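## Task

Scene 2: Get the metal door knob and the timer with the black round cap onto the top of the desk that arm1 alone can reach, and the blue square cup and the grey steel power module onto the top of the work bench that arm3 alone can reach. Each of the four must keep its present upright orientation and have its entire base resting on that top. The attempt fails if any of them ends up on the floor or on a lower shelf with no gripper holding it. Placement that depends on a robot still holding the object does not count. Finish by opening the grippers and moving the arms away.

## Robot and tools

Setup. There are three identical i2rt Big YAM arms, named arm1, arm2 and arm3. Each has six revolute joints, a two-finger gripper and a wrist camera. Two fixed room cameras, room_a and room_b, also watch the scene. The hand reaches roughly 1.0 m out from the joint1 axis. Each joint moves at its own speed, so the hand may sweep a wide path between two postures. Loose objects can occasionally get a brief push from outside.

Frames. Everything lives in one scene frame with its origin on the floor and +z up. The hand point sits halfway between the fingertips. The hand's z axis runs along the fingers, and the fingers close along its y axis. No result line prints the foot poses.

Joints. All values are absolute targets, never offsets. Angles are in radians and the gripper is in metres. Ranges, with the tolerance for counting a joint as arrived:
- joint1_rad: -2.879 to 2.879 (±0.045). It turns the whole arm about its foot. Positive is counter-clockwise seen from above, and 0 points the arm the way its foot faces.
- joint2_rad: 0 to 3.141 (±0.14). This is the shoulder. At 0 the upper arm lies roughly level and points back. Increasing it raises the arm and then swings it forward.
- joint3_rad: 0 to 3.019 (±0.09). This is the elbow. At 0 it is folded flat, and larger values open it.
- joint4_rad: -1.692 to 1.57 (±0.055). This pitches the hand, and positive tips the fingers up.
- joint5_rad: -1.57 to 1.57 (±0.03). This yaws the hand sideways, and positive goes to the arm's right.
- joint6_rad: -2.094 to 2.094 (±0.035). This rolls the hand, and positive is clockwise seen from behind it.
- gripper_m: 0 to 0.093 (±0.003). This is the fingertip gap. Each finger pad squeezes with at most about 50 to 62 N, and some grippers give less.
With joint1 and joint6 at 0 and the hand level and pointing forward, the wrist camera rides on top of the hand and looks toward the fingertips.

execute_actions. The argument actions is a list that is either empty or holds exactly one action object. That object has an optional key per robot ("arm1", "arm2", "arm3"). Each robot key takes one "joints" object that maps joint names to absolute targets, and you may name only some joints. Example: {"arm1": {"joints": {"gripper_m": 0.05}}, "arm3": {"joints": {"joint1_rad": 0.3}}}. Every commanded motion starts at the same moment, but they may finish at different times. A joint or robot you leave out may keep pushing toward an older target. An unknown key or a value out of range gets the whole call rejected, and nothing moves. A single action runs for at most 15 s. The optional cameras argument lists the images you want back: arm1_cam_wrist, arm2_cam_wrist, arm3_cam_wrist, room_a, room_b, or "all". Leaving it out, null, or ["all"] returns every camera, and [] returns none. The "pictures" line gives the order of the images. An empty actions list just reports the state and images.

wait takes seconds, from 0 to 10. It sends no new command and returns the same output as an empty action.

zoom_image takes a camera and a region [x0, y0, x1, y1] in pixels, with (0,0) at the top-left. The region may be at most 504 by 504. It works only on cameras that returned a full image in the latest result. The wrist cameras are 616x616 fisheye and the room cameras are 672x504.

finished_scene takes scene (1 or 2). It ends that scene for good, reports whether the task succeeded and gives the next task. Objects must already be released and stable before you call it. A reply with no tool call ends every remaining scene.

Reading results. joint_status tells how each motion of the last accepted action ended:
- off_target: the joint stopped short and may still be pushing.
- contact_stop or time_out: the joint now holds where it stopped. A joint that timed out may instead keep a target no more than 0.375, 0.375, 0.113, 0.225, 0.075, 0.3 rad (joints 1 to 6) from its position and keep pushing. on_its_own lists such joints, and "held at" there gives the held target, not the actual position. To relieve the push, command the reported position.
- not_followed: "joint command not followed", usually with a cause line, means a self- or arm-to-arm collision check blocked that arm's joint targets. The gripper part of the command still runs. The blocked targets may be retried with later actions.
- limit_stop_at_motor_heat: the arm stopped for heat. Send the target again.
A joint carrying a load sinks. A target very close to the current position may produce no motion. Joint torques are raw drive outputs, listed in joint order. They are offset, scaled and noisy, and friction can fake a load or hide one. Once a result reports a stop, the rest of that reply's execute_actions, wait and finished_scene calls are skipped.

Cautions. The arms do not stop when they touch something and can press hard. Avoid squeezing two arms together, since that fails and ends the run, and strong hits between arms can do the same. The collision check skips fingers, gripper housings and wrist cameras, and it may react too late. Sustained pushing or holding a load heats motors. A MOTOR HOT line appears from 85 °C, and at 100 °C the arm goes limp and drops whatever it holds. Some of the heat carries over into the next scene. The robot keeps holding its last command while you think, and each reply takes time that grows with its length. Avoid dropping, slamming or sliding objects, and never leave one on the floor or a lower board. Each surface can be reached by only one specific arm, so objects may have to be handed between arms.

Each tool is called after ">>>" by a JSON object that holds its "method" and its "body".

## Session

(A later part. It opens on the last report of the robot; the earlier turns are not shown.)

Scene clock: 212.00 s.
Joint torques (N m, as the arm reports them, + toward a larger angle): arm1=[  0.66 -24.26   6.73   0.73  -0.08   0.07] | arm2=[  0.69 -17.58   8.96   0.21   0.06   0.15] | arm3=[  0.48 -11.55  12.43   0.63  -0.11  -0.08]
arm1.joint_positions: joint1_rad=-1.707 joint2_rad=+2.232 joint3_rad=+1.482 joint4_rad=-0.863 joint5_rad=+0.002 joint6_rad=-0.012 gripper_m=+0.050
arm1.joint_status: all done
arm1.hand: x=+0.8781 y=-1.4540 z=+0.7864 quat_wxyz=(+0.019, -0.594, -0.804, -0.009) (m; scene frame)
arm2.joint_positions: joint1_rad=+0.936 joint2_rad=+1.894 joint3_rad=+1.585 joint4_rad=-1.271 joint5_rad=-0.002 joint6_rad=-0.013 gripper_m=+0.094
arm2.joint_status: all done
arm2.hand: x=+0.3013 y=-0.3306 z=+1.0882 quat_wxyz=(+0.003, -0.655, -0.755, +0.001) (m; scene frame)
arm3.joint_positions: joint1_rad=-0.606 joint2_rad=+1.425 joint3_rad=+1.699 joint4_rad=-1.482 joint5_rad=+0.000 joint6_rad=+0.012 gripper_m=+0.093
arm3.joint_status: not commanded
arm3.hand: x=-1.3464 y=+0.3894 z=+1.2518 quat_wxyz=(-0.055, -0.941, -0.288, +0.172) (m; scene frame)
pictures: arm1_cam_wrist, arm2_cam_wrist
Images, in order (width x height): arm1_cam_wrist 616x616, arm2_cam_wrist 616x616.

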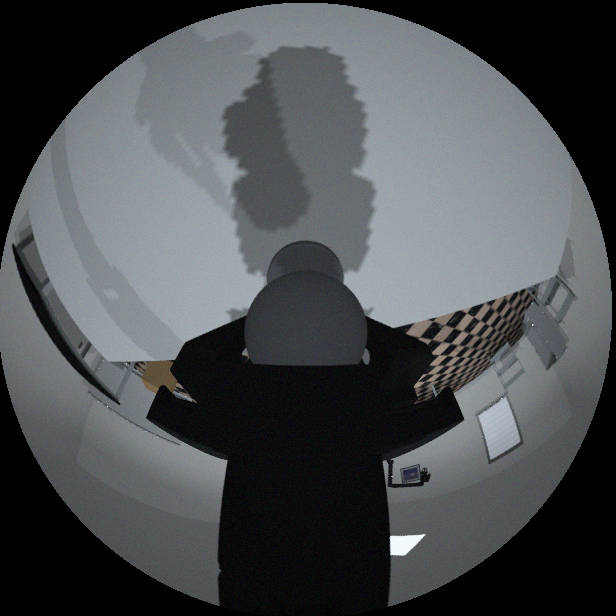

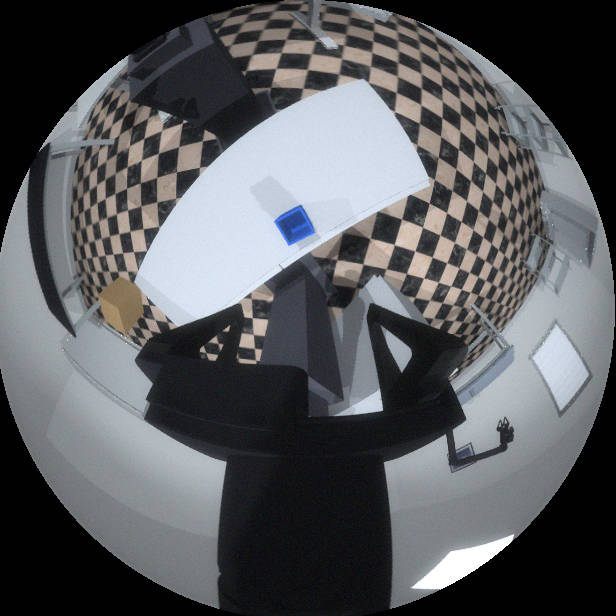

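>>> {"method": "execute_actions", "body": {"actions": [{"arm1":{"joints":{"joint3_rad":1.76,"joint4_rad":-1.0}},"arm2":{"joints":{"joint2_rad":2.15,"joint3_rad":1.66,"joint4_rad":-1.08,"joint6_rad":-0.5}}}], "cameras": []}}

>>> {"method": "execute_actions", "body": {"actions": [{"arm1":{"joints":{"joint2_rad":2.38,"joint4_rad":-0.93}}}], "cameras": ["arm1_cam_wrist","arm2_cam_wrist"]}}

Scene clock: 223.13 s.
Joint torques (N m, as the arm reports them, + toward a larger angle): arm1=[  0.67 -24.71   9.33   0.05  -0.08   0.07] | arm2=[  0.24 -19.77   8.87   0.44   0.06  -0.14] | arm3=[  0.52 -11.55  12.41   0.59  -0.11  -0.08]
arm1.joint_positions: joint1_rad=-1.707 joint2_rad=+2.215 joint3_rad=+1.723 joint4_rad=-0.988 joint5_rad=+0.002 joint6_rad=-0.012 gripper_m=+0.050
arm1.joint_status: all done
arm1.hand: x=+0.9029 y=-1.5357 z=+0.8718 quat_wxyz=(-0.034, -0.593, -0.804, +0.031) (m; scene frame)
arm2.joint_positions: joint1_rad=+0.936 joint2_rad=+2.152 joint3_rad=+1.635 joint4_rad=-1.089 joint5_rad=-0.002 joint6_rad=-0.484 gripper_m=+0.094
arm2.joint_status: all done
arm2.hand: x=+0.3059 y=-0.3732 z=+0.9583 quat_wxyz=(+0.010, -0.461, -0.887, -0.010) (m; scene frame)
arm3.joint_positions: joint1_rad=-0.606 joint2_rad=+1.425 joint3_rad=+1.699 joint4_rad=-1.482 joint5_rad=+0.000 joint6_rad=+0.012 gripper_m=+0.093
arm3.joint_status: not commanded
arm3.hand: x=-1.3464 y=+0.3894 z=+1.2518 quat_wxyz=(-0.055, -0.941, -0.288, +0.172) (m; scene frame)
pictures: none
No camera images: the call's "cameras" was empty. Leave "cameras" out to get every camera's image.

Scene clock: 224.43 s.
Joint torques (N m, as the arm reports them, + toward a larger angle): arm1=[  0.61 -25.31   8.08   0.64  -0.08   0.07] | arm2=[  0.19 -19.96   8.9    0.4    0.03  -0.14] | arm3=[  0.62 -11.65  12.39   0.62  -0.1   -0.08]
arm1.joint_positions: joint1_rad=-1.707 joint2_rad=+2.396 joint3_rad=+1.727 joint4_rad=-0.940 joint5_rad=+0.002 joint6_rad=-0.012 gripper_m=+0.050
arm1.joint_status: all done
arm1.hand: x=+0.8946 y=-1.5104 z=+0.7591 quat_wxyz=(+0.018, -0.594, -0.804, -0.008) (m; scene frame)
arm2.joint_positions: joint1_rad=+0.936 joint2_rad=+2.152 joint3_rad=+1.635 joint4_rad=-1.089 joint5_rad=-0.002 joint6_rad=-0.485 gripper_m=+0.094
arm2.joint_status: not commanded
arm2.hand: x=+0.3059 y=-0.3732 z=+0.9583 quat_wxyz=(+0.010, -0.461, -0.887, -0.010) (m; scene frame)
arm3.joint_positions: joint1_rad=-0.606 joint2_rad=+1.425 joint3_rad=+1.699 joint4_rad=-1.482 joint5_rad=+0.000 joint6_rad=+0.012 gripper_m=+0.093
arm3.joint_status: not commanded
arm3.hand: x=-1.3464 y=+0.3894 z=+1.2518 quat_wxyz=(-0.055, -0.941, -0.288, +0.172) (m; scene frame)
pictures: arm1_cam_wrist, arm2_cam_wrist
Images, in order (width x height): arm1_cam_wrist 616x616, arm2_cam_wrist 616x616.

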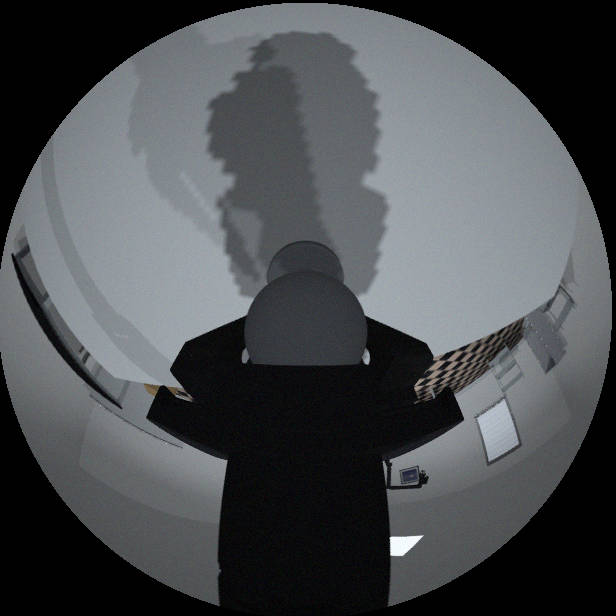

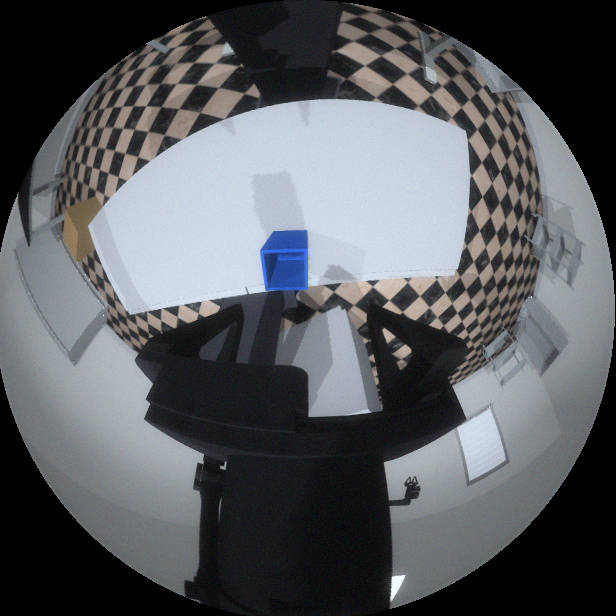

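>>> {"method": "execute_actions", "body": {"actions": [{"arm1":{"joints":{"joint2_rad":2.44}},"arm2":{"joints":{"joint1_rad":0.91,"joint2_rad":2.19,"joint3_rad":1.48,"joint4_rad":-0.86}}}], "cameras": ["arm2_cam_wrist"]}}

Scene clock: 235.80 s.
Joint torques (N m, as the arm reports them, + toward a larger angle): arm1=[  0.61 -21.29   8.11   0.59  -0.07   0.07] | arm2=[  0.54 -19.15   6.62   0.58   0.03  -0.15] | arm3=[  0.65 -11.61  12.38   0.62  -0.11  -0.07]
arm1.joint_positions: joint1_rad=-1.707 joint2_rad=+2.403 joint3_rad=+1.727 joint4_rad=-0.940 joint5_rad=+0.001 joint6_rad=-0.012 gripper_m=+0.050
arm1.joint_status: all done
arm1.hand: x=+0.8941 y=-1.5087 z=+0.7549 quat_wxyz=(+0.021, -0.594, -0.804, -0.010) (m; scene frame)
arm2.joint_positions: joint1_rad=+0.916 joint2_rad=+2.190 joint3_rad=+1.477 joint4_rad=-0.870 joint5_rad=-0.002 joint6_rad=-0.485 gripper_m=+0.094
arm2.joint_status: all done
arm2.hand: x=+0.2909 y=-0.3479 z=+0.8861 quat_wxyz=(+0.004, -0.469, -0.883, -0.001) (m; scene frame)
arm3.joint_positions: joint1_rad=-0.606 joint2_rad=+1.425 joint3_rad=+1.699 joint4_rad=-1.482 joint5_rad=+0.000 joint6_rad=+0.012 gripper_m=+0.093
arm3.joint_status: not commanded
arm3.hand: x=-1.3464 y=+0.3894 z=+1.2518 quat_wxyz=(-0.055, -0.941, -0.288, +0.172) (m; scene frame)
pictures: arm2_cam_wrist
Images, in order (width x height): arm2_cam_wrist 616x616.

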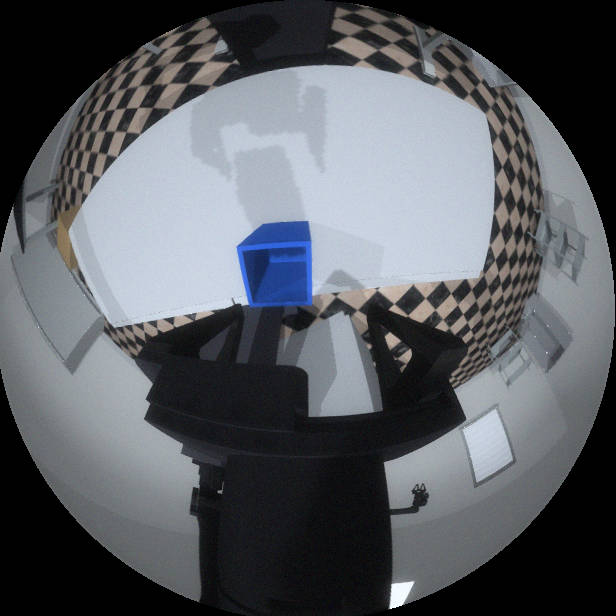

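>>> {"method": "execute_actions", "body": {"actions": [{"arm1":{"joints":{"joint2_rad":2.40,"gripper_m":0.093}},"arm2":{"joints":{"joint1_rad":0.96,"joint2_rad":2.23,"joint4_rad":-0.85}}}], "cameras": ["arm2_cam_wrist"]}}

>>> {"method": "execute_actions", "body": {"actions": [{"arm1":{"joints":{"joint2_rad":1.85,"joint4_rad":-1.4}}}], "cameras": ["arm1_cam_wrist"]}}

Scene clock: 243.07 s.
Joint torques (N m, as the arm reports them, + toward a larger angle): arm1=[  0.64 -24.27   8.09   0.59  -0.06   0.07] | arm2=[  0.76 -18.16   6.47   0.46  -0.02  -0.15] | arm3=[  0.46 -11.65  12.43   0.61  -0.1   -0.08]
arm1.joint_positions: joint1_rad=-1.707 joint2_rad=+2.403 joint3_rad=+1.727 joint4_rad=-0.940 joint5_rad=+0.001 joint6_rad=-0.012 gripper_m=+0.093
arm1.joint_status: all done
arm1.hand: x=+0.8941 y=-1.5087 z=+0.7549 quat_wxyz=(+0.021, -0.594, -0.804, -0.010) (m; scene frame)
arm2.joint_positions: joint1_rad=+0.960 joint2_rad=+2.214 joint3_rad=+1.477 joint4_rad=-0.859 joint5_rad=-0.002 joint6_rad=-0.485 gripper_m=+0.094
arm2.joint_status: all done
arm2.hand: x=+0.3153 y=-0.3419 z=+0.8728 quat_wxyz=(+0.008, -0.450, -0.893, -0.006) (m; scene frame)
arm3.joint_positions: joint1_rad=-0.606 joint2_rad=+1.425 joint3_rad=+1.699 joint4_rad=-1.482 joint5_rad=+0.000 joint6_rad=+0.012 gripper_m=+0.093
arm3.joint_status: not commanded
arm3.hand: x=-1.3464 y=+0.3894 z=+1.2518 quat_wxyz=(-0.055, -0.941, -0.288, +0.172) (m; scene frame)
pictures: arm2_cam_wrist
Images, in order (width x height): arm2_cam_wrist 616x616.

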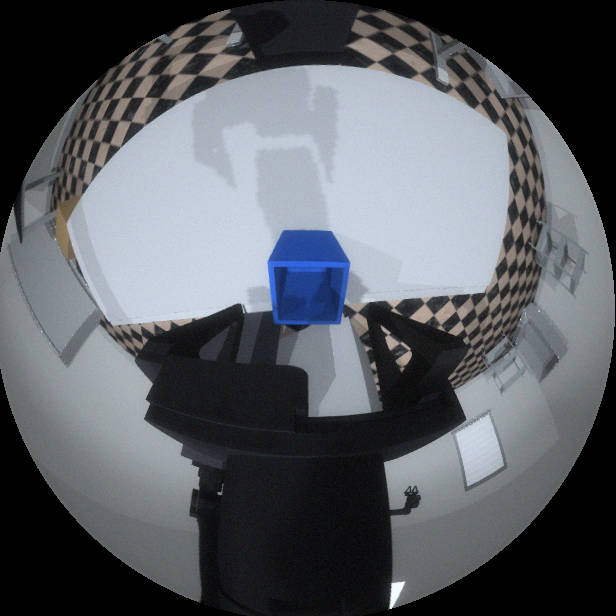

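Scene clock: 244.67 s.
Joint torques (N m, as the arm reports them, + toward a larger angle): arm1=[  0.68 -18.53   8.66   0.03  -0.06   0.07] | arm2=[  0.79 -18.1    6.48   0.42   0.02  -0.15] | arm3=[  0.48 -11.61  12.39   0.6   -0.12  -0.08]
arm1.joint_positions: joint1_rad=-1.707 joint2_rad=+1.831 joint3_rad=+1.749 joint4_rad=-1.387 joint5_rad=+0.001 joint6_rad=-0.012 gripper_m=+0.093
arm1.joint_status: all done
arm1.hand: x=+0.8841 y=-1.4661 z=+1.1079 quat_wxyz=(-0.038, -0.593, -0.804, +0.034) (m; scene frame)
arm2.joint_positions: joint1_rad=+0.960 joint2_rad=+2.214 joint3_rad=+1.477 joint4_rad=-0.859 joint5_rad=-0.002 joint6_rad=-0.485 gripper_m=+0.094
arm2.joint_status: not commanded
arm2.hand: x=+0.3153 y=-0.3419 z=+0.8728 quat_wxyz=(+0.008, -0.450, -0.893, -0.006) (m; scene frame)
arm3.joint_positions: joint1_rad=-0.606 joint2_rad=+1.425 joint3_rad=+1.699 joint4_rad=-1.482 joint5_rad=+0.000 joint6_rad=+0.012 gripper_m=+0.093
arm3.joint_status: not commanded
arm3.hand: x=-1.3464 y=+0.3894 z=+1.2518 quat_wxyz=(-0.055, -0.941, -0.288, +0.172) (m; scene frame)
pictures: arm1_cam_wrist
Images, in order (width x height): arm1_cam_wrist 616x616.

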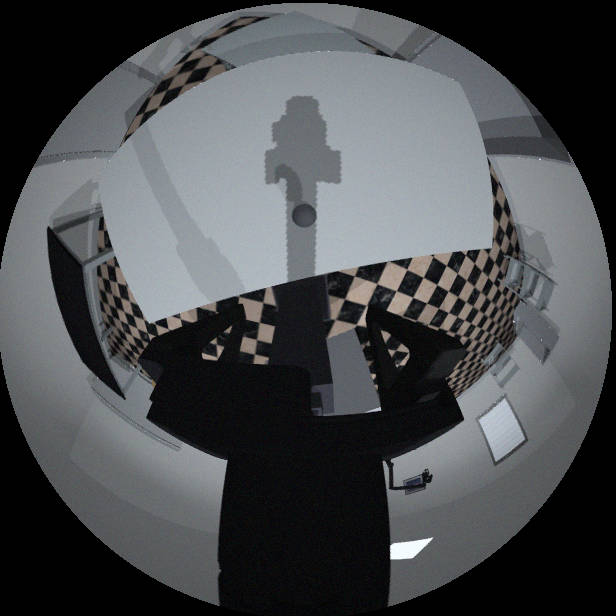

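>>> {"method": "execute_actions", "body": {"actions": [{"arm2":{"joints":{"joint2_rad":2.30,"joint4_rad":-0.8}}}], "cameras": ["arm2_cam_wrist"]}}

Scene clock: 249.73 s.
Joint torques (N m, as the arm reports them, + toward a larger angle): arm1=[  0.67 -18.52   8.68   0.04  -0.06   0.07] | arm2=[  0.95 -19.51   6.     0.38   0.03  -0.13] | arm3=[  0.56 -11.71  12.4    0.61  -0.1   -0.08]
arm1.joint_positions: joint1_rad=-1.707 joint2_rad=+1.831 joint3_rad=+1.749 joint4_rad=-1.387 joint5_rad=+0.001 joint6_rad=-0.012 gripper_m=+0.093
arm1.joint_status: not commanded
arm1.hand: x=+0.8841 y=-1.4661 z=+1.1079 quat_wxyz=(-0.038, -0.593, -0.804, +0.034) (m; scene frame)
arm2.joint_positions: joint1_rad=+0.960 joint2_rad=+2.299 joint3_rad=+1.477 joint4_rad=-0.809 joint5_rad=-0.002 joint6_rad=-0.485 gripper_m=+0.094
arm2.joint_status: all done
arm2.hand: x=+0.3135 y=-0.3323 z=+0.8250 quat_wxyz=(+0.018, -0.450, -0.893, -0.020) (m; scene frame)
arm3.joint_positions: joint1_rad=-0.606 joint2_rad=+1.425 joint3_rad=+1.699 joint4_rad=-1.482 joint5_rad=+0.000 joint6_rad=+0.012 gripper_m=+0.093
arm3.joint_status: not commanded
arm3.hand: x=-1.3464 y=+0.3894 z=+1.2518 quat_wxyz=(-0.055, -0.941, -0.288, +0.172) (m; scene frame)
pictures: arm2_cam_wrist
Images, in order (width x height): arm2_cam_wrist 616x616.

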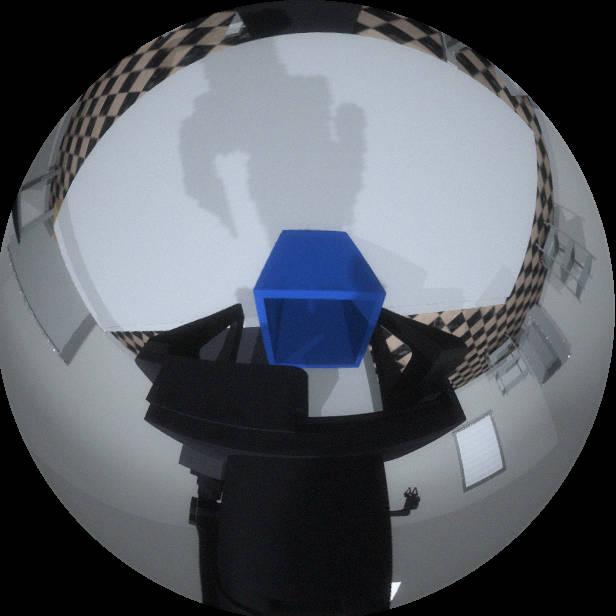

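>>> {"method": "execute_actions", "body": {"actions": [{"arm2":{"joints":{"joint2_rad":2.335,"joint4_rad":-0.75}}}], "cameras": []}}

>>> {"method": "execute_actions", "body": {"actions": [{"arm2":{"joints":{"gripper_m":0.035}}}], "cameras": ["arm2_cam_wrist"]}}

Scene clock: 253.97 s.
Joint torques (N m, as the arm reports them, + toward a larger angle): arm1=[  0.66 -18.49   8.67   0.03  -0.06   0.07] | arm2=[  0.73 -17.79   5.87   0.52   0.03  -0.14] | arm3=[  0.65 -11.5   12.41   0.63  -0.11  -0.08]
arm1.joint_positions: joint1_rad=-1.707 joint2_rad=+1.831 joint3_rad=+1.749 joint4_rad=-1.387 joint5_rad=+0.001 joint6_rad=-0.012 gripper_m=+0.093
arm1.joint_status: not commanded
arm1.hand: x=+0.8841 y=-1.4661 z=+1.1079 quat_wxyz=(-0.038, -0.593, -0.804, +0.034) (m; scene frame)
arm2.joint_positions: joint1_rad=+0.960 joint2_rad=+2.316 joint3_rad=+1.477 joint4_rad=-0.761 joint5_rad=-0.002 joint6_rad=-0.485 gripper_m=+0.094
arm2.joint_status: all done
arm2.hand: x=+0.3145 y=-0.3391 z=+0.8150 quat_wxyz=(+0.009, -0.450, -0.893, -0.008) (m; scene frame)
arm3.joint_positions: joint1_rad=-0.606 joint2_rad=+1.425 joint3_rad=+1.699 joint4_rad=-1.482 joint5_rad=+0.000 joint6_rad=+0.012 gripper_m=+0.093
arm3.joint_status: not commanded
arm3.hand: x=-1.3464 y=+0.3894 z=+1.2518 quat_wxyz=(-0.055, -0.941, -0.288, +0.172) (m; scene frame)
pictures: none
No camera images: the call's "cameras" was empty. Leave "cameras" out to get every camera's image.

Scene clock: 254.60 s.
Joint torques (N m, as the arm reports them, + toward a larger angle): arm1=[  0.67 -18.53   8.67   0.03  -0.06   0.07] | arm2=[  0.52 -18.42   5.84   0.46   0.    -0.13] | arm3=[  0.45 -11.7   12.44   0.62  -0.11  -0.08]
arm1.joint_positions: joint1_rad=-1.707 joint2_rad=+1.831 joint3_rad=+1.749 joint4_rad=-1.387 joint5_rad=+0.001 joint6_rad=-0.012 gripper_m=+0.093
arm1.joint_status: not commanded
arm1.hand: x=+0.8841 y=-1.4661 z=+1.1079 quat_wxyz=(-0.038, -0.593, -0.804, +0.034) (m; scene frame)
arm2.joint_positions: joint1_rad=+0.960 joint2_rad=+2.316 joint3_rad=+1.477 joint4_rad=-0.759 joint5_rad=-0.001 joint6_rad=-0.486 gripper_m=+0.053
arm2.joint_status: gripper_m off_target (ended at +0.053, target +0.035)
arm2.hand: x=+0.3145 y=-0.3394 z=+0.8150 quat_wxyz=(+0.009, -0.450, -0.893, -0.007) (m; scene frame)
arm3.joint_positions: joint1_rad=-0.606 joint2_rad=+1.425 joint3_rad=+1.699 joint4_rad=-1.482 joint5_rad=+0.000 joint6_rad=+0.012 gripper_m=+0.093
arm3.joint_status: not commanded
arm3.hand: x=-1.3464 y=+0.3894 z=+1.2518 quat_wxyz=(-0.055, -0.941, -0.288, +0.172) (m; scene frame)
pictures: arm2_cam_wrist
Images, in order (width x height): arm2_cam_wrist 616x616.

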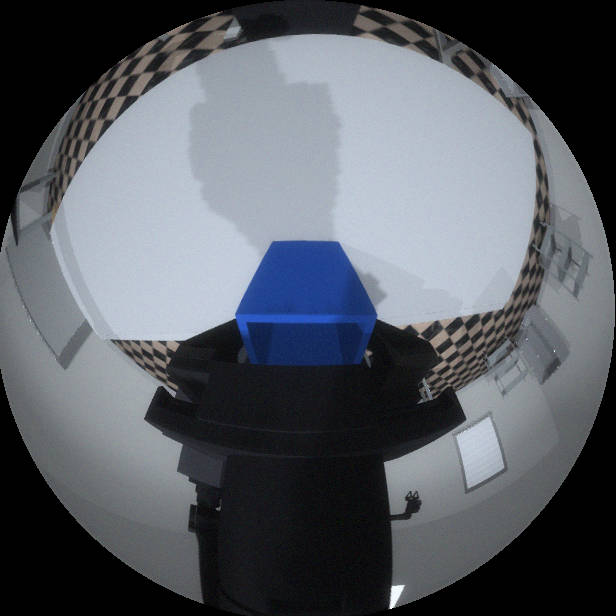

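>>> {"method": "execute_actions", "body": {"actions": [{"arm2":{"joints":{"joint2_rad":1.9,"joint4_rad":-1.15}}}], "cameras": []}}

>>> {"method": "execute_actions", "body": {"actions": [{"arm2":{"joints":{"joint1_rad":-0.9,"joint3_rad":1.95,"joint4_rad":-1.55,"joint6_rad":0.485}}}], "cameras": []}}

>>> {"method": "execute_actions", "body": {"actions": [{"arm2":{"joints":{"joint2_rad":2.38,"joint4_rad":-1.15}}}], "cameras": ["arm2_cam_wrist","room_b"]}}

Scene clock: 267.53 s.
Joint torques (N m, as the arm reports them, + toward a larger angle): arm1=[  0.65 -18.5    8.67   0.03  -0.06   0.07] | arm2=[  0.81 -17.29   8.31  -0.2    0.    -0.15] | arm3=[  0.65 -11.6   12.41   0.63  -0.1   -0.08]
arm1.joint_positions: joint1_rad=-1.707 joint2_rad=+1.831 joint3_rad=+1.749 joint4_rad=-1.387 joint5_rad=+0.001 joint6_rad=-0.012 gripper_m=+0.093
arm1.joint_status: not commanded
arm1.hand: x=+0.8841 y=-1.4661 z=+1.1079 quat_wxyz=(-0.038, -0.593, -0.804, +0.034) (m; scene frame)
arm2.joint_positions: joint1_rad=+0.960 joint2_rad=+1.903 joint3_rad=+1.467 joint4_rad=-1.141 joint5_rad=-0.001 joint6_rad=-0.486 gripper_m=+0.053
arm2.joint_status: all done
arm2.hand: x=+0.3123 y=-0.3152 z=+1.0412 quat_wxyz=(+0.003, -0.450, -0.893, +0.001) (m; scene frame)
arm3.joint_positions: joint1_rad=-0.606 joint2_rad=+1.425 joint3_rad=+1.699 joint4_rad=-1.482 joint5_rad=+0.000 joint6_rad=+0.012 gripper_m=+0.093
arm3.joint_status: not commanded
arm3.hand: x=-1.3464 y=+0.3894 z=+1.2518 quat_wxyz=(-0.055, -0.941, -0.288, +0.172) (m; scene frame)
pictures: none
No camera images: the call's "cameras" was empty. Leave "cameras" out to get every camera's image.

Scene clock: 269.63 s.
Joint torques (N m, as the arm reports them, + toward a larger angle): arm1=[  0.66 -18.47   8.67   0.03  -0.06   0.07] | arm2=[  2.17 -19.3   10.73  -0.15  -0.01   0.19] | arm3=[  0.47 -11.54  12.4    0.64  -0.11  -0.07]
arm1.joint_positions: joint1_rad=-1.707 joint2_rad=+1.831 joint3_rad=+1.749 joint4_rad=-1.387 joint5_rad=+0.001 joint6_rad=-0.012 gripper_m=+0.093
arm1.joint_status: not commanded
arm1.hand: x=+0.8841 y=-1.4661 z=+1.1079 quat_wxyz=(-0.038, -0.593, -0.804, +0.034) (m; scene frame)
arm2.joint_positions: joint1_rad=-0.909 joint2_rad=+1.911 joint3_rad=+1.917 joint4_rad=-1.541 joint5_rad=+0.001 joint6_rad=+0.469 gripper_m=+0.053
arm2.joint_status: all done
arm2.hand: x=-0.3671 y=+0.3215 z=+1.2028 quat_wxyz=(-0.006, -0.953, +0.302, +0.019) (m; scene frame)
arm3.joint_positions: joint1_rad=-0.606 joint2_rad=+1.425 joint3_rad=+1.699 joint4_rad=-1.482 joint5_rad=+0.000 joint6_rad=+0.012 gripper_m=+0.093
arm3.joint_status: not commanded
arm3.hand: x=-1.3464 y=+0.3894 z=+1.2518 quat_wxyz=(-0.055, -0.941, -0.288, +0.172) (m; scene frame)
pictures: none
No camera images: the call's "cameras" was empty. Leave "cameras" out to get every camera's image.

Scene clock: 271.27 s.
Joint torques (N m, as the arm reports them, + toward a larger angle): arm1=[  0.68 -18.47   8.68   0.03  -0.06   0.07] | arm2=[  1.72 -21.73   9.38   0.36  -0.01   0.17] | arm3=[  0.48 -11.47  12.36   0.61  -0.11  -0.08]
arm1.joint_positions: joint1_rad=-1.707 joint2_rad=+1.831 joint3_rad=+1.749 joint4_rad=-1.387 joint5_rad=+0.001 joint6_rad=-0.012 gripper_m=+0.093
arm1.joint_status: not commanded
arm1.hand: x=+0.8841 y=-1.4661 z=+1.1079 quat_wxyz=(-0.038, -0.593, -0.804, +0.034) (m; scene frame)
arm2.joint_positions: joint1_rad=-0.909 joint2_rad=+2.372 joint3_rad=+1.921 joint4_rad=-1.158 joint5_rad=+0.001 joint6_rad=+0.470 gripper_m=+0.053
arm2.joint_status: all done
arm2.hand: x=-0.4403 y=+0.3298 z=+0.9146 quat_wxyz=(+0.000, -0.953, +0.302, -0.017) (m; scene frame)
arm3.joint_positions: joint1_rad=-0.606 joint2_rad=+1.425 joint3_rad=+1.699 joint4_rad=-1.482 joint5_rad=+0.000 joint6_rad=+0.012 gripper_m=+0.093
arm3.joint_status: not commanded
arm3.hand: x=-1.3464 y=+0.3894 z=+1.2518 quat_wxyz=(-0.055, -0.941, -0.288, +0.172) (m; scene frame)
pictures: arm2_cam_wrist, room_b
Images, in order (width x height): arm2_cam_wrist 616x616, room_b 672x504.

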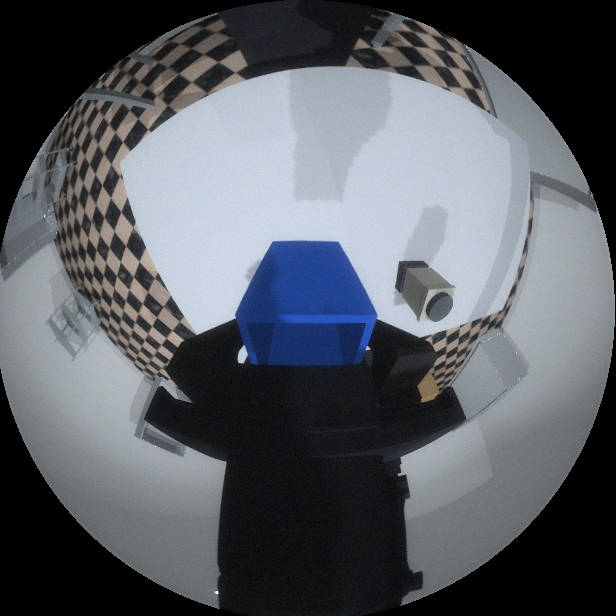

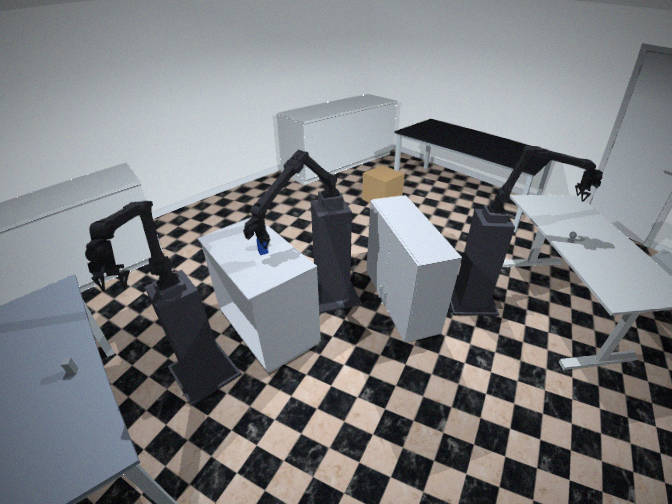

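>>> {"method": "execute_actions", "body": {"actions": [{"arm2":{"joints":{"joint2_rad":2.48,"joint4_rad":-1.03}}}], "cameras": ["room_b"]}}

>>> {"method": "execute_actions", "body": {"actions": [{"arm2":{"joints":{"joint2_rad":2.53}}}], "cameras": ["room_b"]}}

Scene clock: 278.43 s.
Joint torques (N m, as the arm reports them, + toward a larger angle): arm1=[  0.66 -18.51   8.67   0.03  -0.06   0.07] | arm2=[  1.1  -23.2    8.89   0.32   0.02   0.18] | arm3=[  0.51 -11.65  12.42   0.58  -0.11  -0.08]
arm1.joint_positions: joint1_rad=-1.707 joint2_rad=+1.831 joint3_rad=+1.749 joint4_rad=-1.387 joint5_rad=+0.001 joint6_rad=-0.012 gripper_m=+0.093
arm1.joint_status: not commanded
arm1.hand: x=+0.8841 y=-1.4661 z=+1.1079 quat_wxyz=(-0.038, -0.593, -0.804, +0.034) (m; scene frame)
arm2.joint_positions: joint1_rad=-0.909 joint2_rad=+2.485 joint3_rad=+1.921 joint4_rad=-1.038 joint5_rad=+0.001 joint6_rad=+0.470 gripper_m=+0.053
arm2.joint_status: all done
arm2.hand: x=-0.4437 y=+0.3294 z=+0.8396 quat_wxyz=(-0.001, -0.953, +0.302, -0.014) (m; scene frame)
arm3.joint_positions: joint1_rad=-0.606 joint2_rad=+1.425 joint3_rad=+1.699 joint4_rad=-1.482 joint5_rad=+0.000 joint6_rad=+0.012 gripper_m=+0.093
arm3.joint_status: not commanded
arm3.hand: x=-1.3464 y=+0.3894 z=+1.2518 quat_wxyz=(-0.055, -0.941, -0.288, +0.172) (m; scene frame)
pictures: room_b
Images, in order (width x height): room_b 672x504.

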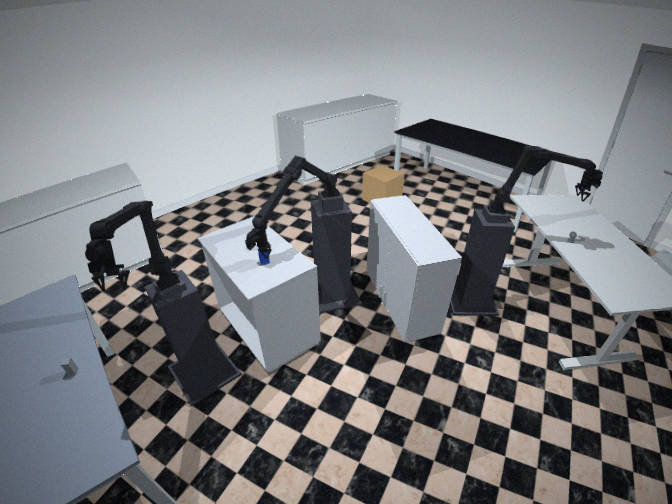

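Scene clock: 279.13 s.
Joint torques (N m, as the arm reports them, + toward a larger angle): arm1=[  0.65 -18.5    8.67   0.03  -0.06   0.07] | arm2=[  1.57 -20.07   8.89   0.34   0.02   0.16] | arm3=[  0.46 -11.67  12.4    0.6   -0.11  -0.08]
arm1.joint_positions: joint1_rad=-1.707 joint2_rad=+1.831 joint3_rad=+1.749 joint4_rad=-1.387 joint5_rad=+0.001 joint6_rad=-0.012 gripper_m=+0.093
arm1.joint_status: not commanded
arm1.hand: x=+0.8841 y=-1.4661 z=+1.1079 quat_wxyz=(-0.038, -0.593, -0.804, +0.034) (m; scene frame)
arm2.joint_positions: joint1_rad=-0.909 joint2_rad=+2.493 joint3_rad=+1.922 joint4_rad=-1.036 joint5_rad=+0.001 joint6_rad=+0.471 gripper_m=+0.053
arm2.joint_status: all done
arm2.hand: x=-0.4428 y=+0.3291 z=+0.8351 quat_wxyz=(-0.001, -0.953, +0.303, -0.016) (m; scene frame)
arm3.joint_positions: joint1_rad=-0.606 joint2_rad=+1.425 joint3_rad=+1.699 joint4_rad=-1.482 joint5_rad=+0.000 joint6_rad=+0.012 gripper_m=+0.093
arm3.joint_status: not commanded
arm3.hand: x=-1.3464 y=+0.3894 z=+1.2518 quat_wxyz=(-0.055, -0.941, -0.288, +0.172) (m; scene frame)
pictures: room_b
Images, in order (width x height): room_b 672x504.

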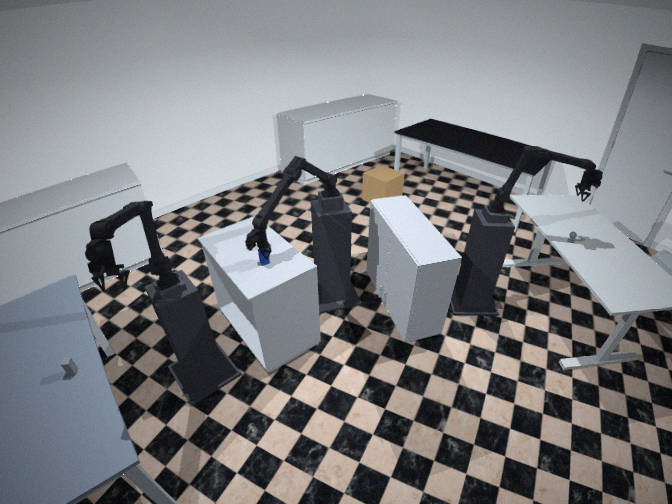

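>>> {"method": "execute_actions", "body": {"actions": [{"arm2":{"joints":{"joint2_rad":2.49,"gripper_m":0.093}}}], "cameras": []}}

>>> {"method": "execute_actions", "body": {"actions": [{"arm2":{"joints":{"joint2_rad":2.1,"joint4_rad":-1.35}}}], "cameras": []}}

>>> {"method": "execute_actions", "body": {"actions": [{"arm2":{"joints":{"joint1_rad":-1.147,"joint2_rad":2.15,"joint3_rad":1.62,"joint4_rad":-1.05,"joint6_rad":-0.04}}}], "cameras": ["arm2_cam_wrist"]}}

Scene clock: 287.23 s.
Joint torques (N m, as the arm reports them, + toward a larger angle): arm1=[  0.67 -18.49   8.68   0.03  -0.06   0.07] | arm2=[  1.34 -24.     8.85   0.28   0.02   0.16] | arm3=[  0.65 -11.7   12.42   0.65  -0.1   -0.08]
arm1.joint_positions: joint1_rad=-1.707 joint2_rad=+1.831 joint3_rad=+1.749 joint4_rad=-1.387 joint5_rad=+0.001 joint6_rad=-0.012 gripper_m=+0.093
arm1.joint_status: not commanded
arm1.hand: x=+0.8841 y=-1.4661 z=+1.1079 quat_wxyz=(-0.038, -0.593, -0.804, +0.034) (m; scene frame)
arm2.joint_positions: joint1_rad=-0.909 joint2_rad=+2.492 joint3_rad=+1.922 joint4_rad=-1.036 joint5_rad=+0.001 joint6_rad=+0.471 gripper_m=+0.093
arm2.joint_status: all done
arm2.hand: x=-0.4429 y=+0.3292 z=+0.8354 quat_wxyz=(-0.001, -0.953, +0.303, -0.016) (m; scene frame)
arm3.joint_positions: joint1_rad=-0.606 joint2_rad=+1.425 joint3_rad=+1.699 joint4_rad=-1.482 joint5_rad=+0.000 joint6_rad=+0.012 gripper_m=+0.093
arm3.joint_status: not commanded
arm3.hand: x=-1.3464 y=+0.3894 z=+1.2518 quat_wxyz=(-0.055, -0.941, -0.288, +0.172) (m; scene frame)
pictures: none
No camera images: the call's "cameras" was empty. Leave "cameras" out to get every camera's image.

Scene clock: 288.83 s.
Joint torques (N m, as the arm reports them, + toward a larger angle): arm1=[  0.65 -18.53   8.67   0.03  -0.06   0.07] | arm2=[  2.04 -21.06   8.77  -0.05   0.02   0.16] | arm3=[  0.6  -11.6   12.39   0.6   -0.11  -0.08]
arm1.joint_positions: joint1_rad=-1.707 joint2_rad=+1.831 joint3_rad=+1.749 joint4_rad=-1.387 joint5_rad=+0.001 joint6_rad=-0.012 gripper_m=+0.093
arm1.joint_status: not commanded
arm1.hand: x=+0.8841 y=-1.4661 z=+1.1079 quat_wxyz=(-0.038, -0.593, -0.804, +0.034) (m; scene frame)
arm2.joint_positions: joint1_rad=-0.909 joint2_rad=+2.102 joint3_rad=+1.943 joint4_rad=-1.342 joint5_rad=+0.001 joint6_rad=+0.471 gripper_m=+0.093
arm2.joint_status: all done
arm2.hand: x=-0.4307 y=+0.3295 z=+1.0985 quat_wxyz=(-0.010, -0.952, +0.303, +0.036) (m; scene frame)
arm3.joint_positions: joint1_rad=-0.606 joint2_rad=+1.425 joint3_rad=+1.699 joint4_rad=-1.482 joint5_rad=+0.000 joint6_rad=+0.012 gripper_m=+0.093
arm3.joint_status: not commanded
arm3.hand: x=-1.3464 y=+0.3894 z=+1.2518 quat_wxyz=(-0.055, -0.941, -0.288, +0.172) (m; scene frame)
pictures: none
No camera images: the call's "cameras" was empty. Leave "cameras" out to get every camera's image.

Scene clock: 290.37 s.
Joint torques (N m, as the arm reports them, + toward a larger angle): arm1=[  0.64 -18.44   8.68   0.04  -0.06   0.07] | arm2=[  1.29 -20.38   7.59   0.5   -0.07  -0.17] | arm3=[  0.47 -11.59  12.38   0.63  -0.1   -0.08]
arm1.joint_positions: joint1_rad=-1.707 joint2_rad=+1.831 joint3_rad=+1.749 joint4_rad=-1.387 joint5_rad=+0.001 joint6_rad=-0.012 gripper_m=+0.093
arm1.joint_status: not commanded
arm1.hand: x=+0.8841 y=-1.4661 z=+1.1079 quat_wxyz=(-0.038, -0.593, -0.804, +0.034) (m; scene frame)
arm2.joint_positions: joint1_rad=-1.142 joint2_rad=+2.157 joint3_rad=+1.612 joint4_rad=-1.060 joint5_rad=+0.002 joint6_rad=-0.024 gripper_m=+0.093
arm2.joint_status: all done
arm2.hand: x=-0.3354 y=+0.4561 z=+0.9452 quat_wxyz=(-0.007, -0.984, +0.176, -0.014) (m; scene frame)
arm3.joint_positions: joint1_rad=-0.606 joint2_rad=+1.425 joint3_rad=+1.699 joint4_rad=-1.482 joint5_rad=+0.000 joint6_rad=+0.012 gripper_m=+0.093
arm3.joint_status: not commanded
arm3.hand: x=-1.3464 y=+0.3894 z=+1.2518 quat_wxyz=(-0.055, -0.941, -0.288, +0.172) (m; scene frame)
pictures: arm2_cam_wrist
Images, in order (width x height): arm2_cam_wrist 616x616.

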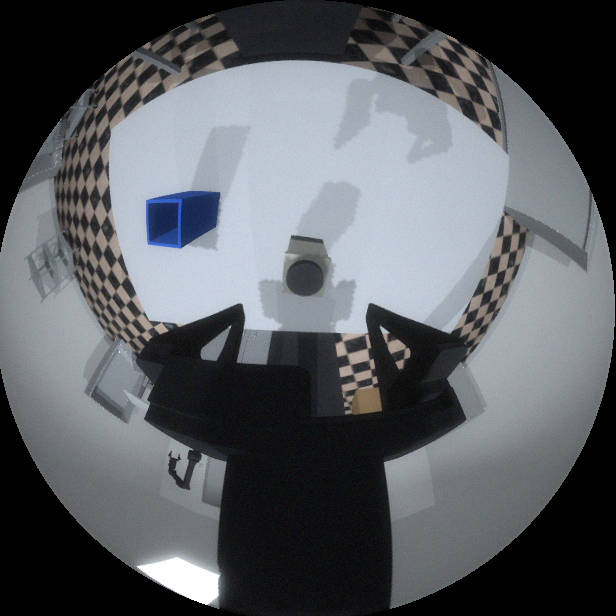

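>>> {"method": "execute_actions", "body": {"actions": [{"arm2":{"joints":{"joint2_rad":2.38,"joint4_rad":-0.79}}}], "cameras": ["arm2_cam_wrist"]}}

Scene clock: 294.90 s.
Joint torques (N m, as the arm reports them, + toward a larger angle): arm1=[  0.66 -18.5    8.68   0.03  -0.06   0.07] | arm2=[  0.86 -19.78   6.72   0.57  -0.08  -0.14] | arm3=[  0.6  -11.64  12.32   0.62  -0.12  -0.07]
arm1.joint_positions: joint1_rad=-1.707 joint2_rad=+1.831 joint3_rad=+1.749 joint4_rad=-1.387 joint5_rad=+0.001 joint6_rad=-0.012 gripper_m=+0.093
arm1.joint_status: not commanded
arm1.hand: x=+0.8841 y=-1.4661 z=+1.1079 quat_wxyz=(-0.038, -0.593, -0.804, +0.034) (m; scene frame)
arm2.joint_positions: joint1_rad=-1.142 joint2_rad=+2.374 joint3_rad=+1.614 joint4_rad=-0.799 joint5_rad=+0.003 joint6_rad=-0.025 gripper_m=+0.093
arm2.joint_status: all done
arm2.hand: x=-0.3499 y=+0.4608 z=+0.8160 quat_wxyz=(-0.001, -0.984, +0.175, +0.008) (m; scene frame)
arm3.joint_positions: joint1_rad=-0.606 joint2_rad=+1.425 joint3_rad=+1.699 joint4_rad=-1.482 joint5_rad=+0.000 joint6_rad=+0.012 gripper_m=+0.093
arm3.joint_status: not commanded
arm3.hand: x=-1.3464 y=+0.3894 z=+1.2518 quat_wxyz=(-0.055, -0.941, -0.288, +0.172) (m; scene frame)
pictures: arm2_cam_wrist
Images, in order (width x height): arm2_cam_wrist 616x616.

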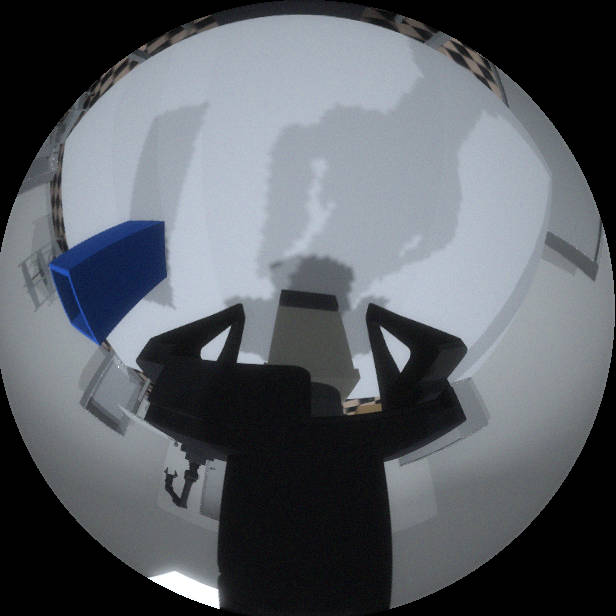

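>>> {"method": "execute_actions", "body": {"actions": [{"arm2":{"joints":{"gripper_m":0.03}}}], "cameras": ["arm2_cam_wrist"]}}

Scene clock: 298.77 s.
Joint torques (N m, as the arm reports them, + toward a larger angle): arm1=[  0.64 -18.5    8.67   0.03  -0.06   0.07] | arm2=[  0.74 -20.37   6.62   0.54  -0.09  -0.15] | arm3=[  0.56 -11.59  12.39   0.6   -0.11  -0.08]
arm1.joint_positions: joint1_rad=-1.707 joint2_rad=+1.831 joint3_rad=+1.749 joint4_rad=-1.387 joint5_rad=+0.001 joint6_rad=-0.012 gripper_m=+0.093
arm1.joint_status: not commanded
arm1.hand: x=+0.8841 y=-1.4661 z=+1.1079 quat_wxyz=(-0.038, -0.593, -0.804, +0.034) (m; scene frame)
arm2.joint_positions: joint1_rad=-1.142 joint2_rad=+2.374 joint3_rad=+1.614 joint4_rad=-0.799 joint5_rad=+0.003 joint6_rad=-0.026 gripper_m=+0.045
arm2.joint_status: gripper_m off_target (ended at +0.045, target +0.030)
arm2.hand: x=-0.3499 y=+0.4607 z=+0.8160 quat_wxyz=(-0.002, -0.985, +0.175, +0.008) (m; scene frame)
arm3.joint_positions: joint1_rad=-0.606 joint2_rad=+1.425 joint3_rad=+1.699 joint4_rad=-1.482 joint5_rad=+0.000 joint6_rad=+0.012 gripper_m=+0.093
arm3.joint_status: not commanded
arm3.hand: x=-1.3464 y=+0.3894 z=+1.2518 quat_wxyz=(-0.055, -0.941, -0.288, +0.172) (m; scene frame)
pictures: arm2_cam_wrist
Images, in order (width x height): arm2_cam_wrist 616x616.

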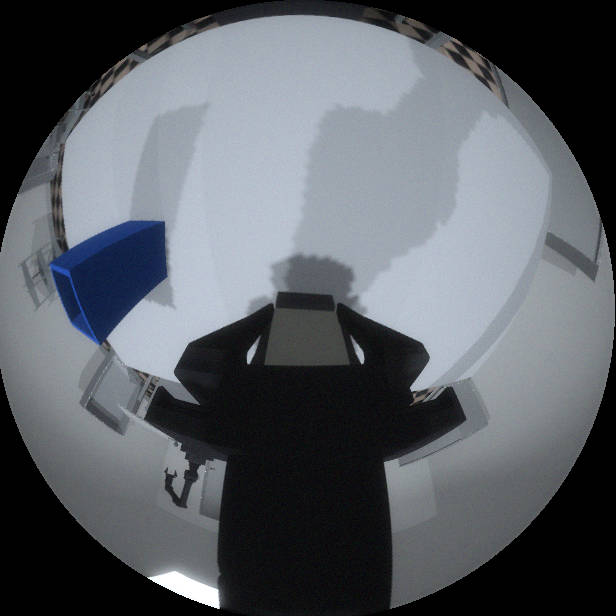

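>>> {"method": "execute_actions", "body": {"actions": [{"arm2":{"joints":{"joint2_rad":1.9,"joint4_rad":-1.25}}}], "cameras": []}}

>>> {"method": "execute_actions", "body": {"actions": [{"arm2":{"joints":{"joint1_rad":1.18,"joint3_rad":1.48,"joint4_rad":-1.15,"joint6_rad":-0.06}}}], "cameras": []}}

>>> {"method": "execute_actions", "body": {"actions": [{"arm2":{"joints":{"joint2_rad":2.24,"joint4_rad":-0.82}},"arm3":{"joints":{"joint1_rad":1.33,"joint2_rad":1.7,"joint3_rad":1.65,"joint4_rad":-1.5}}}], "cameras": ["arm2_cam_wrist","arm3_cam_wrist"]}}

Scene clock: 310.77 s.
Joint torques (N m, as the arm reports them, + toward a larger angle): arm1=[  0.66 -18.54   8.67   0.03  -0.06   0.07] | arm2=[  0.82 -18.56   9.15  -0.08  -0.08  -0.14] | arm3=[  0.55 -11.53  12.4    0.61  -0.12  -0.06]
arm1.joint_positions: joint1_rad=-1.707 joint2_rad=+1.831 joint3_rad=+1.749 joint4_rad=-1.387 joint5_rad=+0.001 joint6_rad=-0.012 gripper_m=+0.093
arm1.joint_status: not commanded
arm1.hand: x=+0.8841 y=-1.4661 z=+1.1079 quat_wxyz=(-0.038, -0.593, -0.804, +0.034) (m; scene frame)
arm2.joint_positions: joint1_rad=-1.142 joint2_rad=+1.910 joint3_rad=+1.604 joint4_rad=-1.241 joint5_rad=+0.003 joint6_rad=-0.026 gripper_m=+0.045
arm2.joint_status: all done
arm2.hand: x=-0.3119 y=+0.4482 z=+1.0845 quat_wxyz=(+0.000, -0.984, +0.175, +0.014) (m; scene frame)
arm3.joint_positions: joint1_rad=-0.606 joint2_rad=+1.425 joint3_rad=+1.699 joint4_rad=-1.482 joint5_rad=+0.000 joint6_rad=+0.012 gripper_m=+0.093
arm3.joint_status: not commanded
arm3.hand: x=-1.3464 y=+0.3894 z=+1.2518 quat_wxyz=(-0.055, -0.941, -0.288, +0.172) (m; scene frame)
pictures: none
No camera images: the call's "cameras" was empty. Leave "cameras" out to get every camera's image.

Scene clock: 313.03 s.
Joint torques (N m, as the arm reports them, + toward a larger angle): arm1=[  0.68 -18.49   8.68   0.03  -0.06   0.07] | arm2=[ -0.01 -17.89   7.77   0.     0.08  -0.13] | arm3=[  0.47 -11.52  12.37   0.6   -0.1   -0.08]
arm1.joint_positions: joint1_rad=-1.707 joint2_rad=+1.831 joint3_rad=+1.749 joint4_rad=-1.387 joint5_rad=+0.001 joint6_rad=-0.012 gripper_m=+0.093
arm1.joint_status: not commanded
arm1.hand: x=+0.8841 y=-1.4661 z=+1.1079 quat_wxyz=(-0.038, -0.593, -0.804, +0.034) (m; scene frame)
arm2.joint_positions: joint1_rad=+1.189 joint2_rad=+1.907 joint3_rad=+1.478 joint4_rad=-1.145 joint5_rad=-0.002 joint6_rad=-0.046 gripper_m=+0.045
arm2.joint_status: all done
arm2.hand: x=+0.4360 y=-0.2846 z=+1.0422 quat_wxyz=(+0.001, -0.541, -0.841, +0.003) (m; scene frame)
arm3.joint_positions: joint1_rad=-0.606 joint2_rad=+1.425 joint3_rad=+1.699 joint4_rad=-1.482 joint5_rad=+0.000 joint6_rad=+0.012 gripper_m=+0.093
arm3.joint_status: not commanded
arm3.hand: x=-1.3464 y=+0.3894 z=+1.2518 quat_wxyz=(-0.055, -0.941, -0.288, +0.172) (m; scene frame)
pictures: none
No camera images: the call's "cameras" was empty. Leave "cameras" out to get every camera's image.

Scene clock: 315.23 s.
Joint torques (N m, as the arm reports them, + toward a larger angle): arm1=[  0.64 -18.49   8.67   0.03  -0.06   0.07] | arm2=[  0.51 -20.06   7.25   0.37   0.04  -0.15] | arm3=[ -0.21 -15.62  12.3    0.06  -0.07  -0.07]
arm1.joint_positions: joint1_rad=-1.707 joint2_rad=+1.831 joint3_rad=+1.749 joint4_rad=-1.387 joint5_rad=+0.001 joint6_rad=-0.012 gripper_m=+0.093
arm1.joint_status: not commanded
arm1.hand: x=+0.8841 y=-1.4661 z=+1.1079 quat_wxyz=(-0.038, -0.593, -0.804, +0.034) (m; scene frame)
arm2.joint_positions: joint1_rad=+1.189 joint2_rad=+2.247 joint3_rad=+1.461 joint4_rad=-0.827 joint5_rad=-0.002 joint6_rad=-0.046 gripper_m=+0.045
arm2.joint_status: all done
arm2.hand: x=+0.4401 y=-0.2989 z=+0.8490 quat_wxyz=(+0.017, -0.540, -0.841, -0.008) (m; scene frame)
arm3.joint_positions: joint1_rad=+1.334 joint2_rad=+1.728 joint3_rad=+1.626 joint4_rad=-1.494 joint5_rad=+0.000 joint6_rad=+0.012 gripper_m=+0.093
arm3.joint_status: all done
arm3.hand: x=-0.5119 y=+0.3753 z=+1.0729 quat_wxyz=(+0.012, -0.299, -0.954, -0.004) (m; scene frame)
pictures: arm2_cam_wrist, arm3_cam_wrist
Images, in order (width x height): arm2_cam_wrist 616x616, arm3_cam_wrist 616x616.

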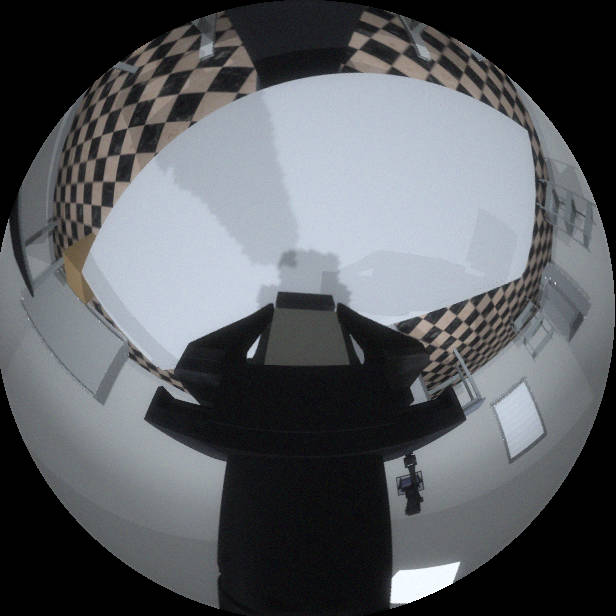

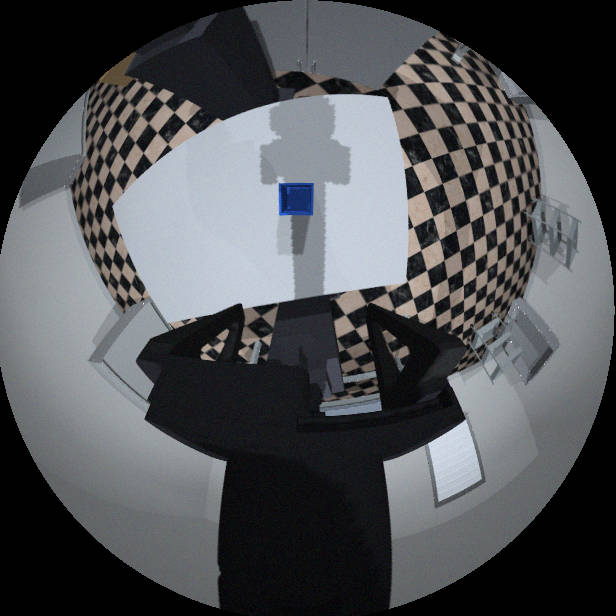

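>>> {"method": "execute_actions", "body": {"actions": [{"arm2":{"joints":{"joint3_rad":1.63}},"arm3":{"joints":{"joint2_rad":2.09,"joint4_rad":-1.1}}}], "cameras": []}}

>>> {"method": "execute_actions", "body": {"actions": [{"arm2":{"joints":{"joint2_rad":2.36,"joint4_rad":-0.83}}}], "cameras": ["arm2_cam_wrist","arm3_cam_wrist"]}}

Scene clock: 325.97 s.
Joint torques (N m, as the arm reports them, + toward a larger angle): arm1=[  0.64 -18.51   8.67   0.02  -0.06   0.07] | arm2=[  0.43 -20.78   8.82   0.45   0.08  -0.13] | arm3=[ -0.35 -18.84  11.79   0.72  -0.07  -0.08]
arm1.joint_positions: joint1_rad=-1.707 joint2_rad=+1.831 joint3_rad=+1.749 joint4_rad=-1.387 joint5_rad=+0.001 joint6_rad=-0.012 gripper_m=+0.093
arm1.joint_status: not commanded
arm1.hand: x=+0.8841 y=-1.4661 z=+1.1079 quat_wxyz=(-0.038, -0.593, -0.804, +0.034) (m; scene frame)
arm2.joint_positions: joint1_rad=+1.189 joint2_rad=+2.239 joint3_rad=+1.599 joint4_rad=-0.822 joint5_rad=-0.002 joint6_rad=-0.046 gripper_m=+0.045
arm2.joint_status: all done
arm2.hand: x=+0.4672 y=-0.3654 z=+0.8950 quat_wxyz=(-0.045, -0.539, -0.840, +0.036) (m; scene frame)
arm3.joint_positions: joint1_rad=+1.334 joint2_rad=+2.115 joint3_rad=+1.621 joint4_rad=-1.111 joint5_rad=+0.000 joint6_rad=+0.012 gripper_m=+0.093
arm3.joint_status: all done
arm3.hand: x=-0.4441 y=+0.3296 z=+0.8562 quat_wxyz=(+0.016, -0.299, -0.954, -0.006) (m; scene frame)
pictures: none
No camera images: the call's "cameras" was empty. Leave "cameras" out to get every camera's image.

Scene clock: 327.03 s.
Joint torques (N m, as the arm reports them, + toward a larger angle): arm1=[  0.68 -18.49   8.68   0.03  -0.06   0.07] | arm2=[  0.14 -22.74   7.89  -0.05   0.07  -0.15] | arm3=[ -0.32 -18.61  11.8    0.74  -0.08  -0.08]
arm1.joint_positions: joint1_rad=-1.707 joint2_rad=+1.831 joint3_rad=+1.749 joint4_rad=-1.387 joint5_rad=+0.001 joint6_rad=-0.012 gripper_m=+0.093
arm1.joint_status: not commanded
arm1.hand: x=+0.8841 y=-1.4661 z=+1.1079 quat_wxyz=(-0.038, -0.593, -0.804, +0.034) (m; scene frame)
arm2.joint_positions: joint1_rad=+1.189 joint2_rad=+2.376 joint3_rad=+1.599 joint4_rad=-0.824 joint5_rad=-0.002 joint6_rad=-0.046 gripper_m=+0.045
arm2.joint_status: all done
arm2.hand: x=+0.4533 y=-0.3325 z=+0.8119 quat_wxyz=(+0.012, -0.541, -0.841, -0.005) (m; scene frame)
arm3.joint_positions: joint1_rad=+1.334 joint2_rad=+2.115 joint3_rad=+1.621 joint4_rad=-1.111 joint5_rad=+0.000 joint6_rad=+0.012 gripper_m=+0.093
arm3.joint_status: not commanded
arm3.hand: x=-0.4441 y=+0.3296 z=+0.8562 quat_wxyz=(+0.016, -0.299, -0.954, -0.006) (m; scene frame)
pictures: arm2_cam_wrist, arm3_cam_wrist
Images, in order (width x height): arm2_cam_wrist 616x616, arm3_cam_wrist 616x616.

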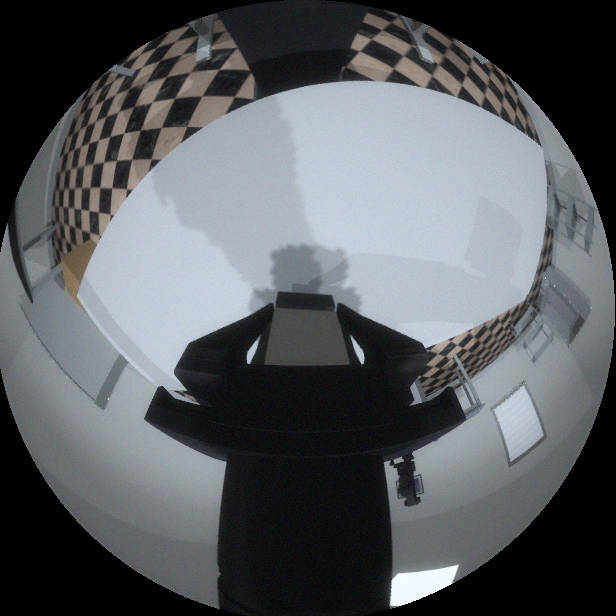

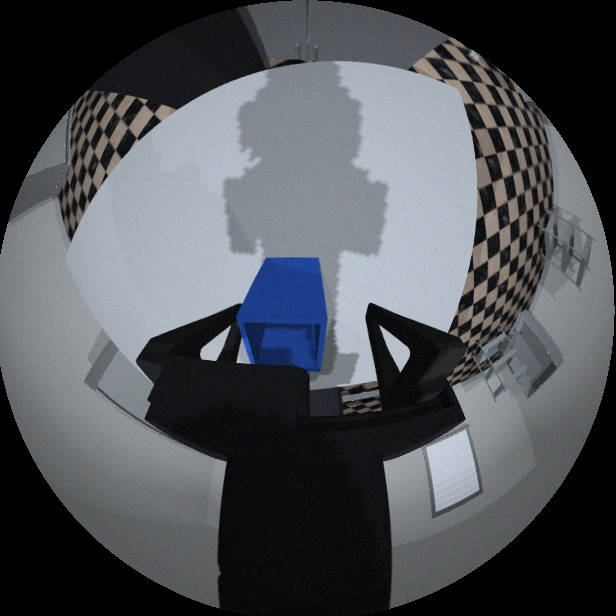

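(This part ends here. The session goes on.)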